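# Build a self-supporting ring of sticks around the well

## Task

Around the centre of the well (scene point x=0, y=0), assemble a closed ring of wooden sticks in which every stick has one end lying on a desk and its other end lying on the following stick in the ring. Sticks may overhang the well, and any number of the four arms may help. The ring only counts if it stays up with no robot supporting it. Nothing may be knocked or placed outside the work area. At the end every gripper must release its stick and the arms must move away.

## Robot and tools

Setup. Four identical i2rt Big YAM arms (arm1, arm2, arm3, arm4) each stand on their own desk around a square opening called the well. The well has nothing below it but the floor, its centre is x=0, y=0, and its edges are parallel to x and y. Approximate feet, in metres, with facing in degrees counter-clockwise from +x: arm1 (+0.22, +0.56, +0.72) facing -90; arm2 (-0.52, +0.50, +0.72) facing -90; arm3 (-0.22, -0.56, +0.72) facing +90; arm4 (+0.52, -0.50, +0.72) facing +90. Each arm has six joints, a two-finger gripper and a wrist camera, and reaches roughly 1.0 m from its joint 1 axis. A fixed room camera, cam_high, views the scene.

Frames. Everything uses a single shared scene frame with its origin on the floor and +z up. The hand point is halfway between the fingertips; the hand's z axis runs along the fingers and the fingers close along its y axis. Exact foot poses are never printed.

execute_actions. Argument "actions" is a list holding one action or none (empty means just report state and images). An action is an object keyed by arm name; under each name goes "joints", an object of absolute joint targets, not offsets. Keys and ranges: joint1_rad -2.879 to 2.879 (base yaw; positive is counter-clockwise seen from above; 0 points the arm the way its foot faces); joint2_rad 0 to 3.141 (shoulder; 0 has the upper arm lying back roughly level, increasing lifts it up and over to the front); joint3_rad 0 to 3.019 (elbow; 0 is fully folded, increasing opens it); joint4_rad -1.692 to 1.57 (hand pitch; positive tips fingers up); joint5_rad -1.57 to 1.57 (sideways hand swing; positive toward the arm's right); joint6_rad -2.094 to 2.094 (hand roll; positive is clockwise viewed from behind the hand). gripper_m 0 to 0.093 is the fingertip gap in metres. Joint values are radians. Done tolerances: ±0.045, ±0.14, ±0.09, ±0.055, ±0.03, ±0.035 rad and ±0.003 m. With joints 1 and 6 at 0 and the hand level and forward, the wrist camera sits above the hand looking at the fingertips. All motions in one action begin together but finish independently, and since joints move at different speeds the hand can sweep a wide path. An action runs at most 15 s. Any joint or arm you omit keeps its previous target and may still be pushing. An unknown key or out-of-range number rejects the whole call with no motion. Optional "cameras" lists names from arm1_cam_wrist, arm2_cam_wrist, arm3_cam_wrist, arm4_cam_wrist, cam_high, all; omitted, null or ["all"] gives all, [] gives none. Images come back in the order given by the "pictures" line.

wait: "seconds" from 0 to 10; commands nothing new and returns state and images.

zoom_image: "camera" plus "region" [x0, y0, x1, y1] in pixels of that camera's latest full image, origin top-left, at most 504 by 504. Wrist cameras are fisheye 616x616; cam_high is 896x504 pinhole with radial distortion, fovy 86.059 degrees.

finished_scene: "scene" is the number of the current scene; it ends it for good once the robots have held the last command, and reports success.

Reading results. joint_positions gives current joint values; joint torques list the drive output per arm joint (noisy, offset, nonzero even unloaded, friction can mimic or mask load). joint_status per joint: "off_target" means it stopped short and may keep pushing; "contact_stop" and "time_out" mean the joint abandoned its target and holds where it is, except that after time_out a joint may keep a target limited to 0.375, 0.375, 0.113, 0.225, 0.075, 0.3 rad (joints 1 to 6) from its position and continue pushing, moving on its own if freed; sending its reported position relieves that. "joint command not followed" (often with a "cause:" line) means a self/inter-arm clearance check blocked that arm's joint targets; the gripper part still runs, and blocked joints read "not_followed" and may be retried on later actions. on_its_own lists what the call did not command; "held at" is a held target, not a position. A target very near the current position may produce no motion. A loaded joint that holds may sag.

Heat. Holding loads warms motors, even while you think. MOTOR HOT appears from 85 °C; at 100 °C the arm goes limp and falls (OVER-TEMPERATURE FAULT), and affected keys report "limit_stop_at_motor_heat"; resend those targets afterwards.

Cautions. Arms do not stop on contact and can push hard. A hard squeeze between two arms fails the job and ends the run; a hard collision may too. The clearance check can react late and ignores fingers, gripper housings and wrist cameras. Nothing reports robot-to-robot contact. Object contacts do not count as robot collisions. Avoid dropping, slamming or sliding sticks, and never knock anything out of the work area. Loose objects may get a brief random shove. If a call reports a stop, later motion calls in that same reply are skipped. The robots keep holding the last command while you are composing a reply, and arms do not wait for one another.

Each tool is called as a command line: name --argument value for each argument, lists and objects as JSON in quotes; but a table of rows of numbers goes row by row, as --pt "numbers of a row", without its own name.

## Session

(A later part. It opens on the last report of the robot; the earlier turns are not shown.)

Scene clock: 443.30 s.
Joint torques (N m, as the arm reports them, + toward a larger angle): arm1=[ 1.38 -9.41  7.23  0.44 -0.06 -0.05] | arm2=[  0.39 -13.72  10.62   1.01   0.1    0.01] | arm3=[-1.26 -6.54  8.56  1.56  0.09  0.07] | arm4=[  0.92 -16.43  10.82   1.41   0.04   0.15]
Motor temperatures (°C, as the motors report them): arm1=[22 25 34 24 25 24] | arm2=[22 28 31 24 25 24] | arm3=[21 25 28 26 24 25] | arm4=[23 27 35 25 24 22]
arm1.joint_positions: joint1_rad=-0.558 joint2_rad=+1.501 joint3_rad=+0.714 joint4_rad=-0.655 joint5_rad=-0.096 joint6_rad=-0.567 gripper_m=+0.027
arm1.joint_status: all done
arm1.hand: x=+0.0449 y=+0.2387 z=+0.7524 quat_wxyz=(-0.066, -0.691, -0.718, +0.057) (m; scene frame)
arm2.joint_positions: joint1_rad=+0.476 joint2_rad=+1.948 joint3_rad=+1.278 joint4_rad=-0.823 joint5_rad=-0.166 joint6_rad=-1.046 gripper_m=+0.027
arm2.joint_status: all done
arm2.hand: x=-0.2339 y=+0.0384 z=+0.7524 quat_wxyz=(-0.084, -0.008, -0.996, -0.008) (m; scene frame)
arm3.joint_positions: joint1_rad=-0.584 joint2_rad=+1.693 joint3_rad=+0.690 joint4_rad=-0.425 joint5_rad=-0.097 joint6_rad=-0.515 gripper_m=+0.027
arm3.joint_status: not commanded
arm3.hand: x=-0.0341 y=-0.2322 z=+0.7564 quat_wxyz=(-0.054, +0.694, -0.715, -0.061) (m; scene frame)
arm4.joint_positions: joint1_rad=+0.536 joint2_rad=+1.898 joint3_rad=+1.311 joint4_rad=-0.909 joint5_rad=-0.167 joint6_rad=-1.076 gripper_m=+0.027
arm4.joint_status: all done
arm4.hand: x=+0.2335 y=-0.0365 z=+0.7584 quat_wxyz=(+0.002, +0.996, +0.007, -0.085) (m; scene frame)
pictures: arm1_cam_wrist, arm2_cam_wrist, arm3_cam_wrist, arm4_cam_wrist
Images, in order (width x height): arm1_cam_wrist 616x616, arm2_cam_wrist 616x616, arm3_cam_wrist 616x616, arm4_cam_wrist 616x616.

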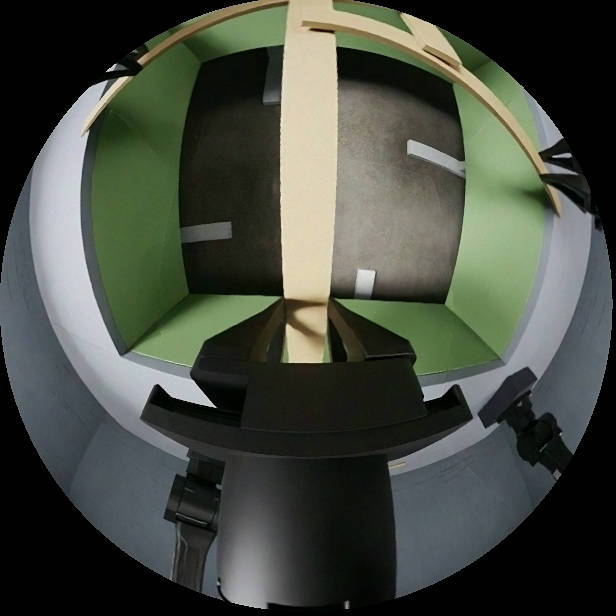

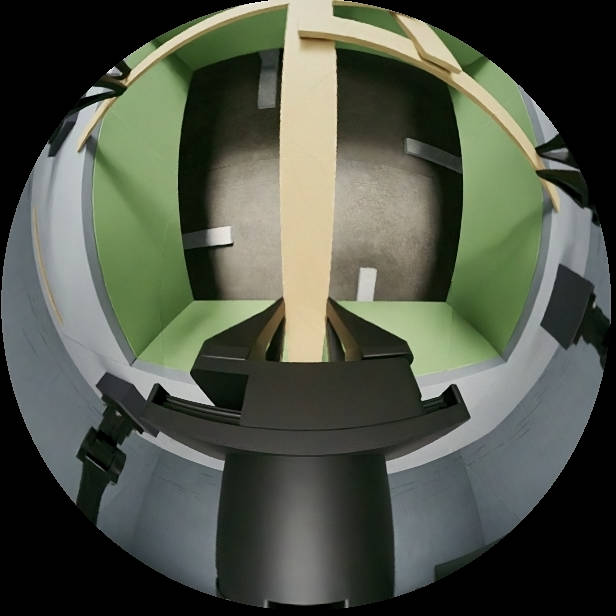

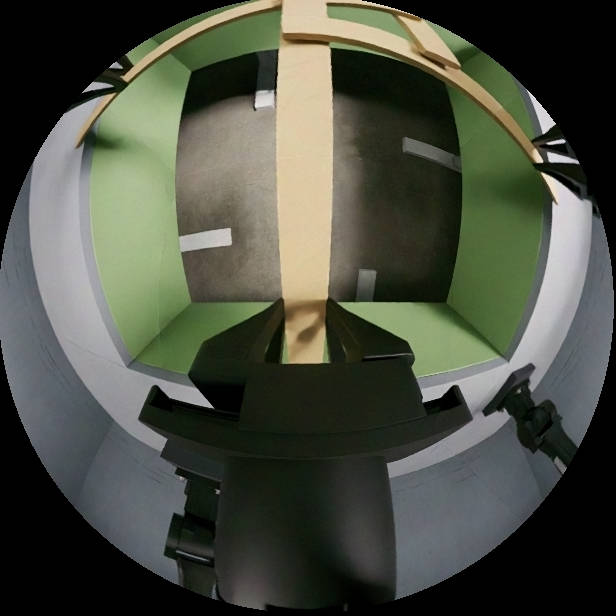

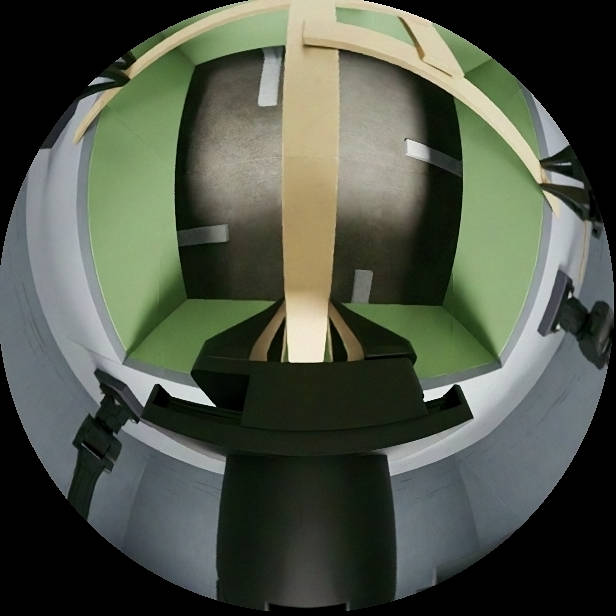

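execute_actions --actions '[{"arm1":{"joints":{"gripper_m":0.036}},"arm2":{"joints":{"gripper_m":0.036}},"arm4":{"joints":{"gripper_m":0.036}}}]'

zoom_image --camera "arm2_cam_wrist" --region '[240, 0, 480, 120]'

Scene clock: 452.37 s.
Joint torques (N m, as the arm reports them, + toward a larger angle): arm1=[ 1.28 -9.17  7.15  0.3  -0.06 -0.06] | arm2=[  0.33 -14.03  10.51   1.07   0.09   0.02] | arm3=[-1.27 -6.52  8.55  1.57  0.05  0.07] | arm4=[  0.88 -16.61  10.79   1.41   0.03   0.15]
Motor temperatures (°C, as the motors report them): arm1=[22 25 34 24 25 24] | arm2=[22 28 31 24 25 24] | arm3=[21 25 28 26 24 25] | arm4=[23 27 35 25 24 22]
arm1.joint_positions: joint1_rad=-0.558 joint2_rad=+1.501 joint3_rad=+0.714 joint4_rad=-0.652 joint5_rad=-0.096 joint6_rad=-0.567 gripper_m=+0.036
arm1.joint_status: all done
arm1.hand: x=+0.0444 y=+0.2380 z=+0.7525 quat_wxyz=(-0.066, -0.691, -0.718, +0.059) (m; scene frame)
arm2.joint_positions: joint1_rad=+0.476 joint2_rad=+1.948 joint3_rad=+1.278 joint4_rad=-0.823 joint5_rad=-0.166 joint6_rad=-1.046 gripper_m=+0.036
arm2.joint_status: all done
arm2.hand: x=-0.2339 y=+0.0384 z=+0.7524 quat_wxyz=(-0.084, -0.008, -0.996, -0.008) (m; scene frame)
arm3.joint_positions: joint1_rad=-0.584 joint2_rad=+1.693 joint3_rad=+0.690 joint4_rad=-0.425 joint5_rad=-0.096 joint6_rad=-0.514 gripper_m=+0.027
arm3.joint_status: not commanded
arm3.hand: x=-0.0339 y=-0.2323 z=+0.7564 quat_wxyz=(-0.054, +0.694, -0.715, -0.061) (m; scene frame)
arm4.joint_positions: joint1_rad=+0.536 joint2_rad=+1.900 joint3_rad=+1.311 joint4_rad=-0.909 joint5_rad=-0.167 joint6_rad=-1.076 gripper_m=+0.036
arm4.joint_status: all done
arm4.hand: x=+0.2337 y=-0.0367 z=+0.7572 quat_wxyz=(+0.003, +0.996, +0.007, -0.085) (m; scene frame)
pictures: arm1_cam_wrist, arm2_cam_wrist, arm3_cam_wrist, arm4_cam_wrist, cam_high
Images, in order (width x height): arm1_cam_wrist 616x616, arm2_cam_wrist 616x616, arm3_cam_wrist 616x616, arm4_cam_wrist 616x616, cam_high 896x504.

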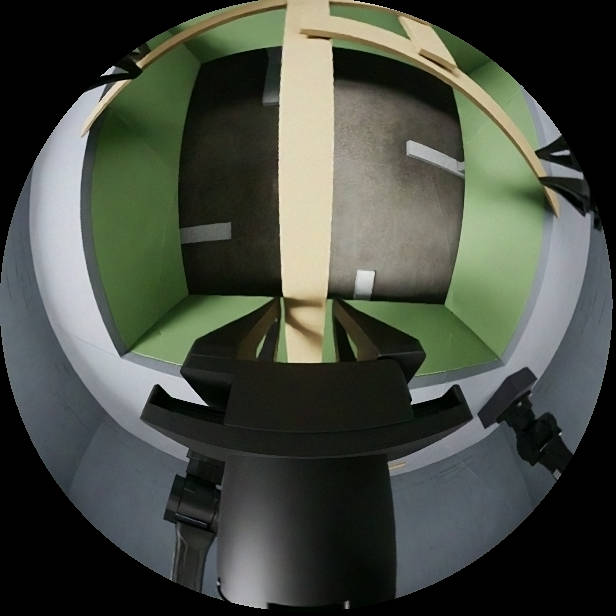

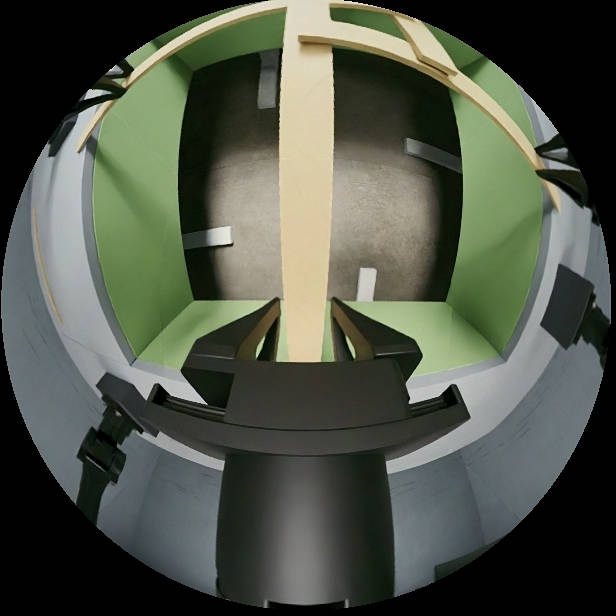

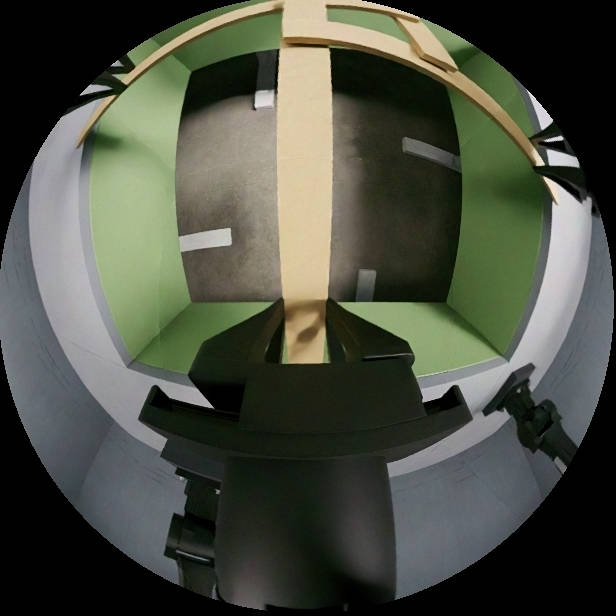

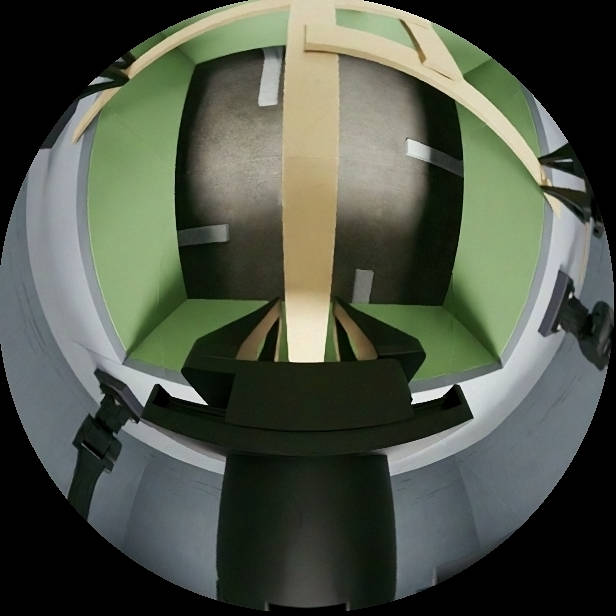

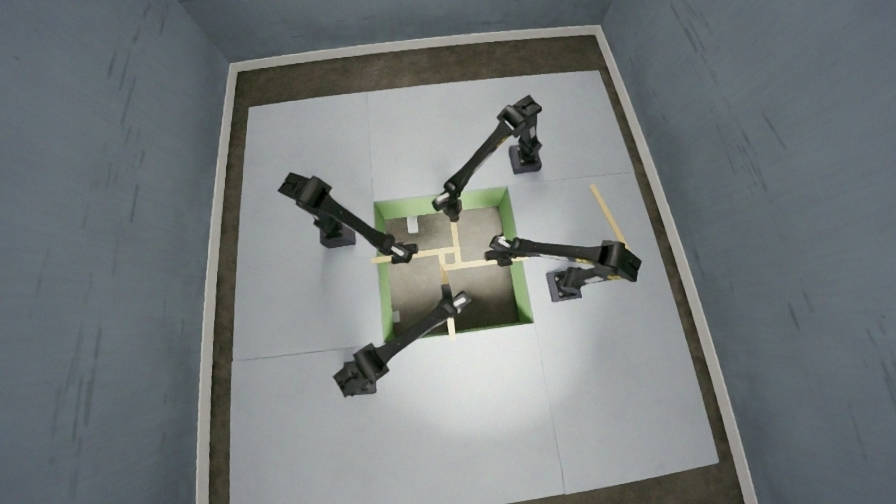

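Region (240, 0, 480, 120) of arm2_cam_wrist's 616x616 image, scaled by 2.100, with more detail than that image has.

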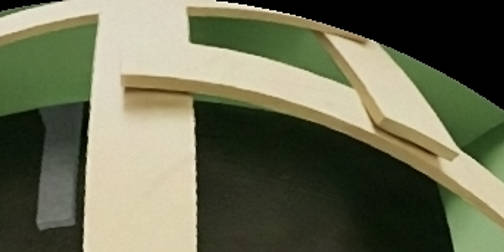

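execute_actions --actions '[{"arm1":{"joints":{"gripper_m":0.06}},"arm2":{"joints":{"gripper_m":0.06}},"arm3":{"joints":{"gripper_m":0.06}},"arm4":{"joints":{"gripper_m":0.06}}}]' --cameras '[]'

execute_actions --actions '[{"arm1":{"joints":{"joint2_rad":1.0,"joint4_rad":-1.0}},"arm2":{"joints":{"joint2_rad":1.4,"joint4_rad":-1.1}},"arm3":{"joints":{"joint2_rad":1.1,"joint4_rad":-0.9}},"arm4":{"joints":{"joint2_rad":1.4,"joint4_rad":-1.1}}}]'

Scene clock: 460.33 s.
Joint torques (N m, as the arm reports them, + toward a larger angle): arm1=[ 1.22 -9.32  7.08  0.37 -0.06 -0.06] | arm2=[  0.13 -14.02  10.61   1.06   0.1   -0.01] | arm3=[-1.32 -6.59  8.5   1.51  0.05  0.07] | arm4=[  0.88 -16.73  10.79   1.4    0.03   0.15]
Motor temperatures (°C, as the motors report them): arm1=[22 25 34 24 25 24] | arm2=[22 28 31 24 25 24] | arm3=[21 25 28 26 24 25] | arm4=[23 27 35 25 24 22]
arm1.joint_positions: joint1_rad=-0.558 joint2_rad=+1.501 joint3_rad=+0.714 joint4_rad=-0.652 joint5_rad=-0.096 joint6_rad=-0.567 gripper_m=+0.060
arm1.joint_status: all done
arm1.hand: x=+0.0444 y=+0.2380 z=+0.7525 quat_wxyz=(-0.066, -0.691, -0.718, +0.059) (m; scene frame)
arm2.joint_positions: joint1_rad=+0.476 joint2_rad=+1.948 joint3_rad=+1.278 joint4_rad=-0.823 joint5_rad=-0.166 joint6_rad=-1.045 gripper_m=+0.060
arm2.joint_status: all done
arm2.hand: x=-0.2339 y=+0.0384 z=+0.7524 quat_wxyz=(-0.084, -0.008, -0.996, -0.008) (m; scene frame)
arm3.joint_positions: joint1_rad=-0.584 joint2_rad=+1.693 joint3_rad=+0.691 joint4_rad=-0.424 joint5_rad=-0.096 joint6_rad=-0.514 gripper_m=+0.060
arm3.joint_status: all done
arm3.hand: x=-0.0335 y=-0.2317 z=+0.7566 quat_wxyz=(-0.055, +0.694, -0.715, -0.061) (m; scene frame)
arm4.joint_positions: joint1_rad=+0.536 joint2_rad=+1.900 joint3_rad=+1.311 joint4_rad=-0.909 joint5_rad=-0.167 joint6_rad=-1.076 gripper_m=+0.060
arm4.joint_status: all done
arm4.hand: x=+0.2337 y=-0.0367 z=+0.7572 quat_wxyz=(+0.003, +0.996, +0.007, -0.085) (m; scene frame)
pictures: none
No camera images: the call's "cameras" was empty. Leave "cameras" out to get every camera's image.

Scene clock: 461.83 s.
Joint torques (N m, as the arm reports them, + toward a larger angle): arm1=[ 1.34 -4.16  9.54 -0.39 -0.07 -0.04] | arm2=[ 0.47 -9.6  11.26  0.43  0.09  0.02] | arm3=[-1.16 -2.06 12.54  0.14  0.05  0.07] | arm4=[  0.93 -12.24  11.11   0.72   0.02   0.18]
Motor temperatures (°C, as the motors report them): arm1=[22 25 34 24 25 24] | arm2=[22 28 31 24 25 24] | arm3=[21 25 29 26 24 25] | arm4=[23 27 35 25 24 22]
arm1.joint_positions: joint1_rad=-0.558 joint2_rad=+0.991 joint3_rad=+0.714 joint4_rad=-0.987 joint5_rad=-0.096 joint6_rad=-0.567 gripper_m=+0.060
arm1.joint_status: all done
arm1.hand: x=+0.0714 y=+0.2851 z=+0.8986 quat_wxyz=(-0.086, -0.681, -0.713, +0.143) (m; scene frame)
arm2.joint_positions: joint1_rad=+0.476 joint2_rad=+1.397 joint3_rad=+1.297 joint4_rad=-1.088 joint5_rad=-0.166 joint6_rad=-1.045 gripper_m=+0.060
arm2.joint_status: all done
arm2.hand: x=-0.2533 y=+0.0802 z=+1.0267 quat_wxyz=(-0.157, +0.006, -0.980, +0.124) (m; scene frame)
arm3.joint_positions: joint1_rad=-0.584 joint2_rad=+1.098 joint3_rad=+0.691 joint4_rad=-0.885 joint5_rad=-0.096 joint6_rad=-0.514 gripper_m=+0.060
arm3.joint_status: all done
arm3.hand: x=-0.0589 y=-0.2712 z=+0.9350 quat_wxyz=(-0.119, +0.692, -0.708, -0.077) (m; scene frame)
arm4.joint_positions: joint1_rad=+0.536 joint2_rad=+1.397 joint3_rad=+1.334 joint4_rad=-1.086 joint5_rad=-0.166 joint6_rad=-1.076 gripper_m=+0.060
arm4.joint_status: all done
arm4.hand: x=+0.2498 y=-0.0736 z=+1.0143 quat_wxyz=(-0.149, +0.975, +0.022, -0.165) (m; scene frame)
pictures: arm1_cam_wrist, arm2_cam_wrist, arm3_cam_wrist, arm4_cam_wrist, cam_high
Images, in order (width x height): arm1_cam_wrist 616x616, arm2_cam_wrist 616x616, arm3_cam_wrist 616x616, arm4_cam_wrist 616x616, cam_high 896x504.

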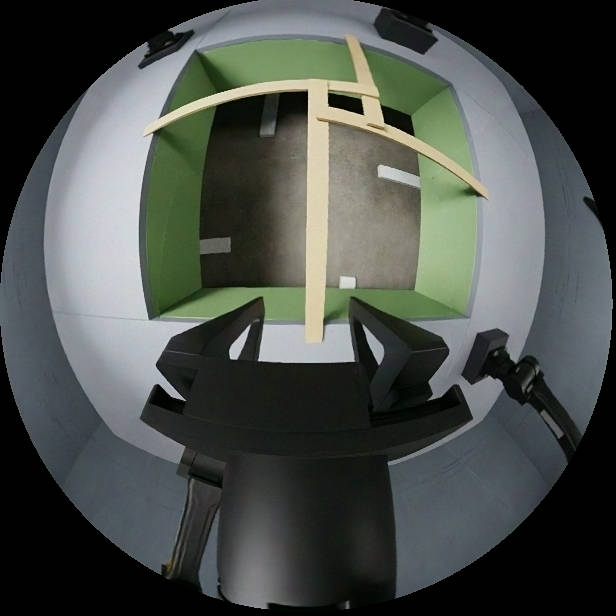

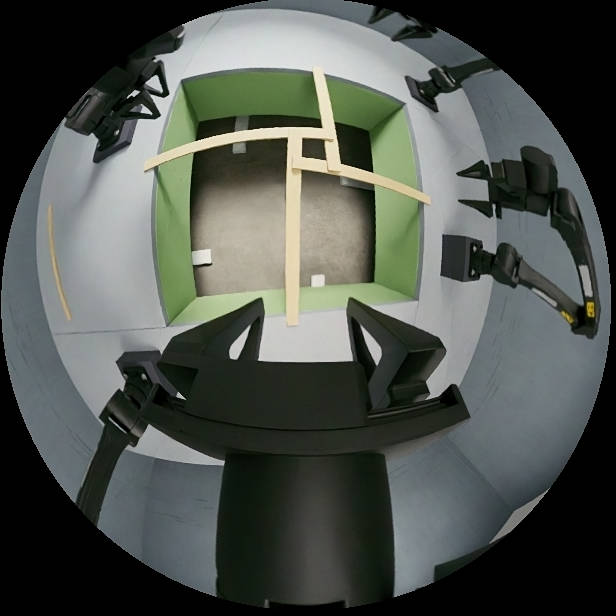

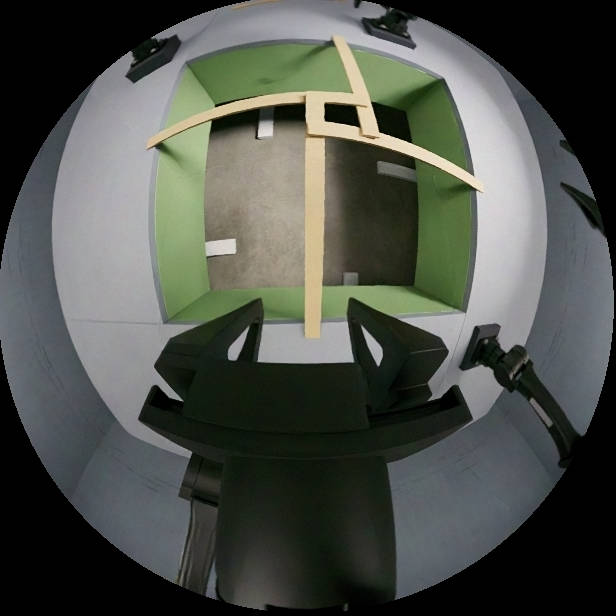

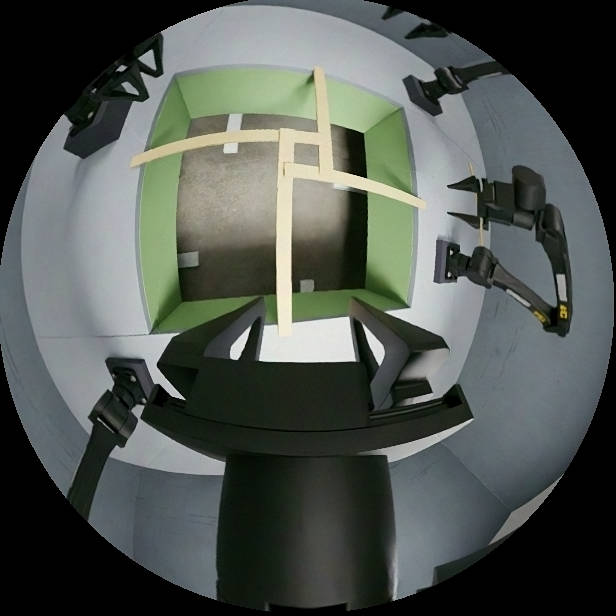

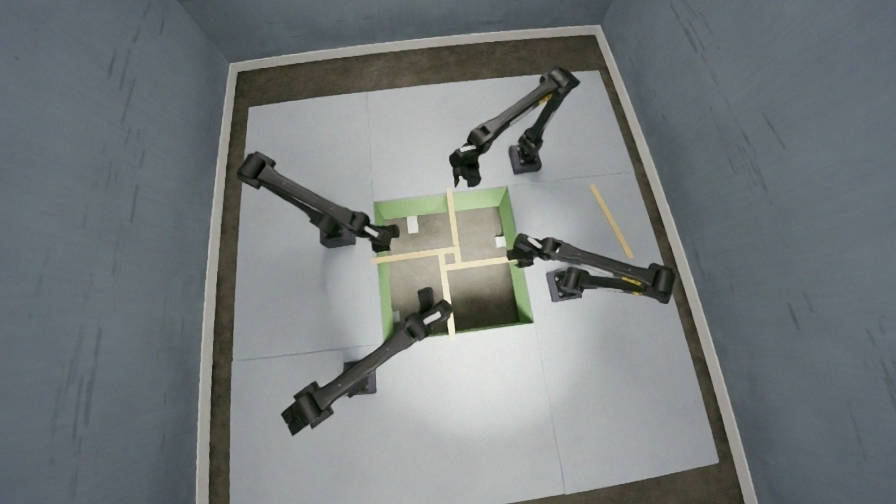

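The ring stands on its own.

finished_scene --scene 1

The scene is finished: the task was done.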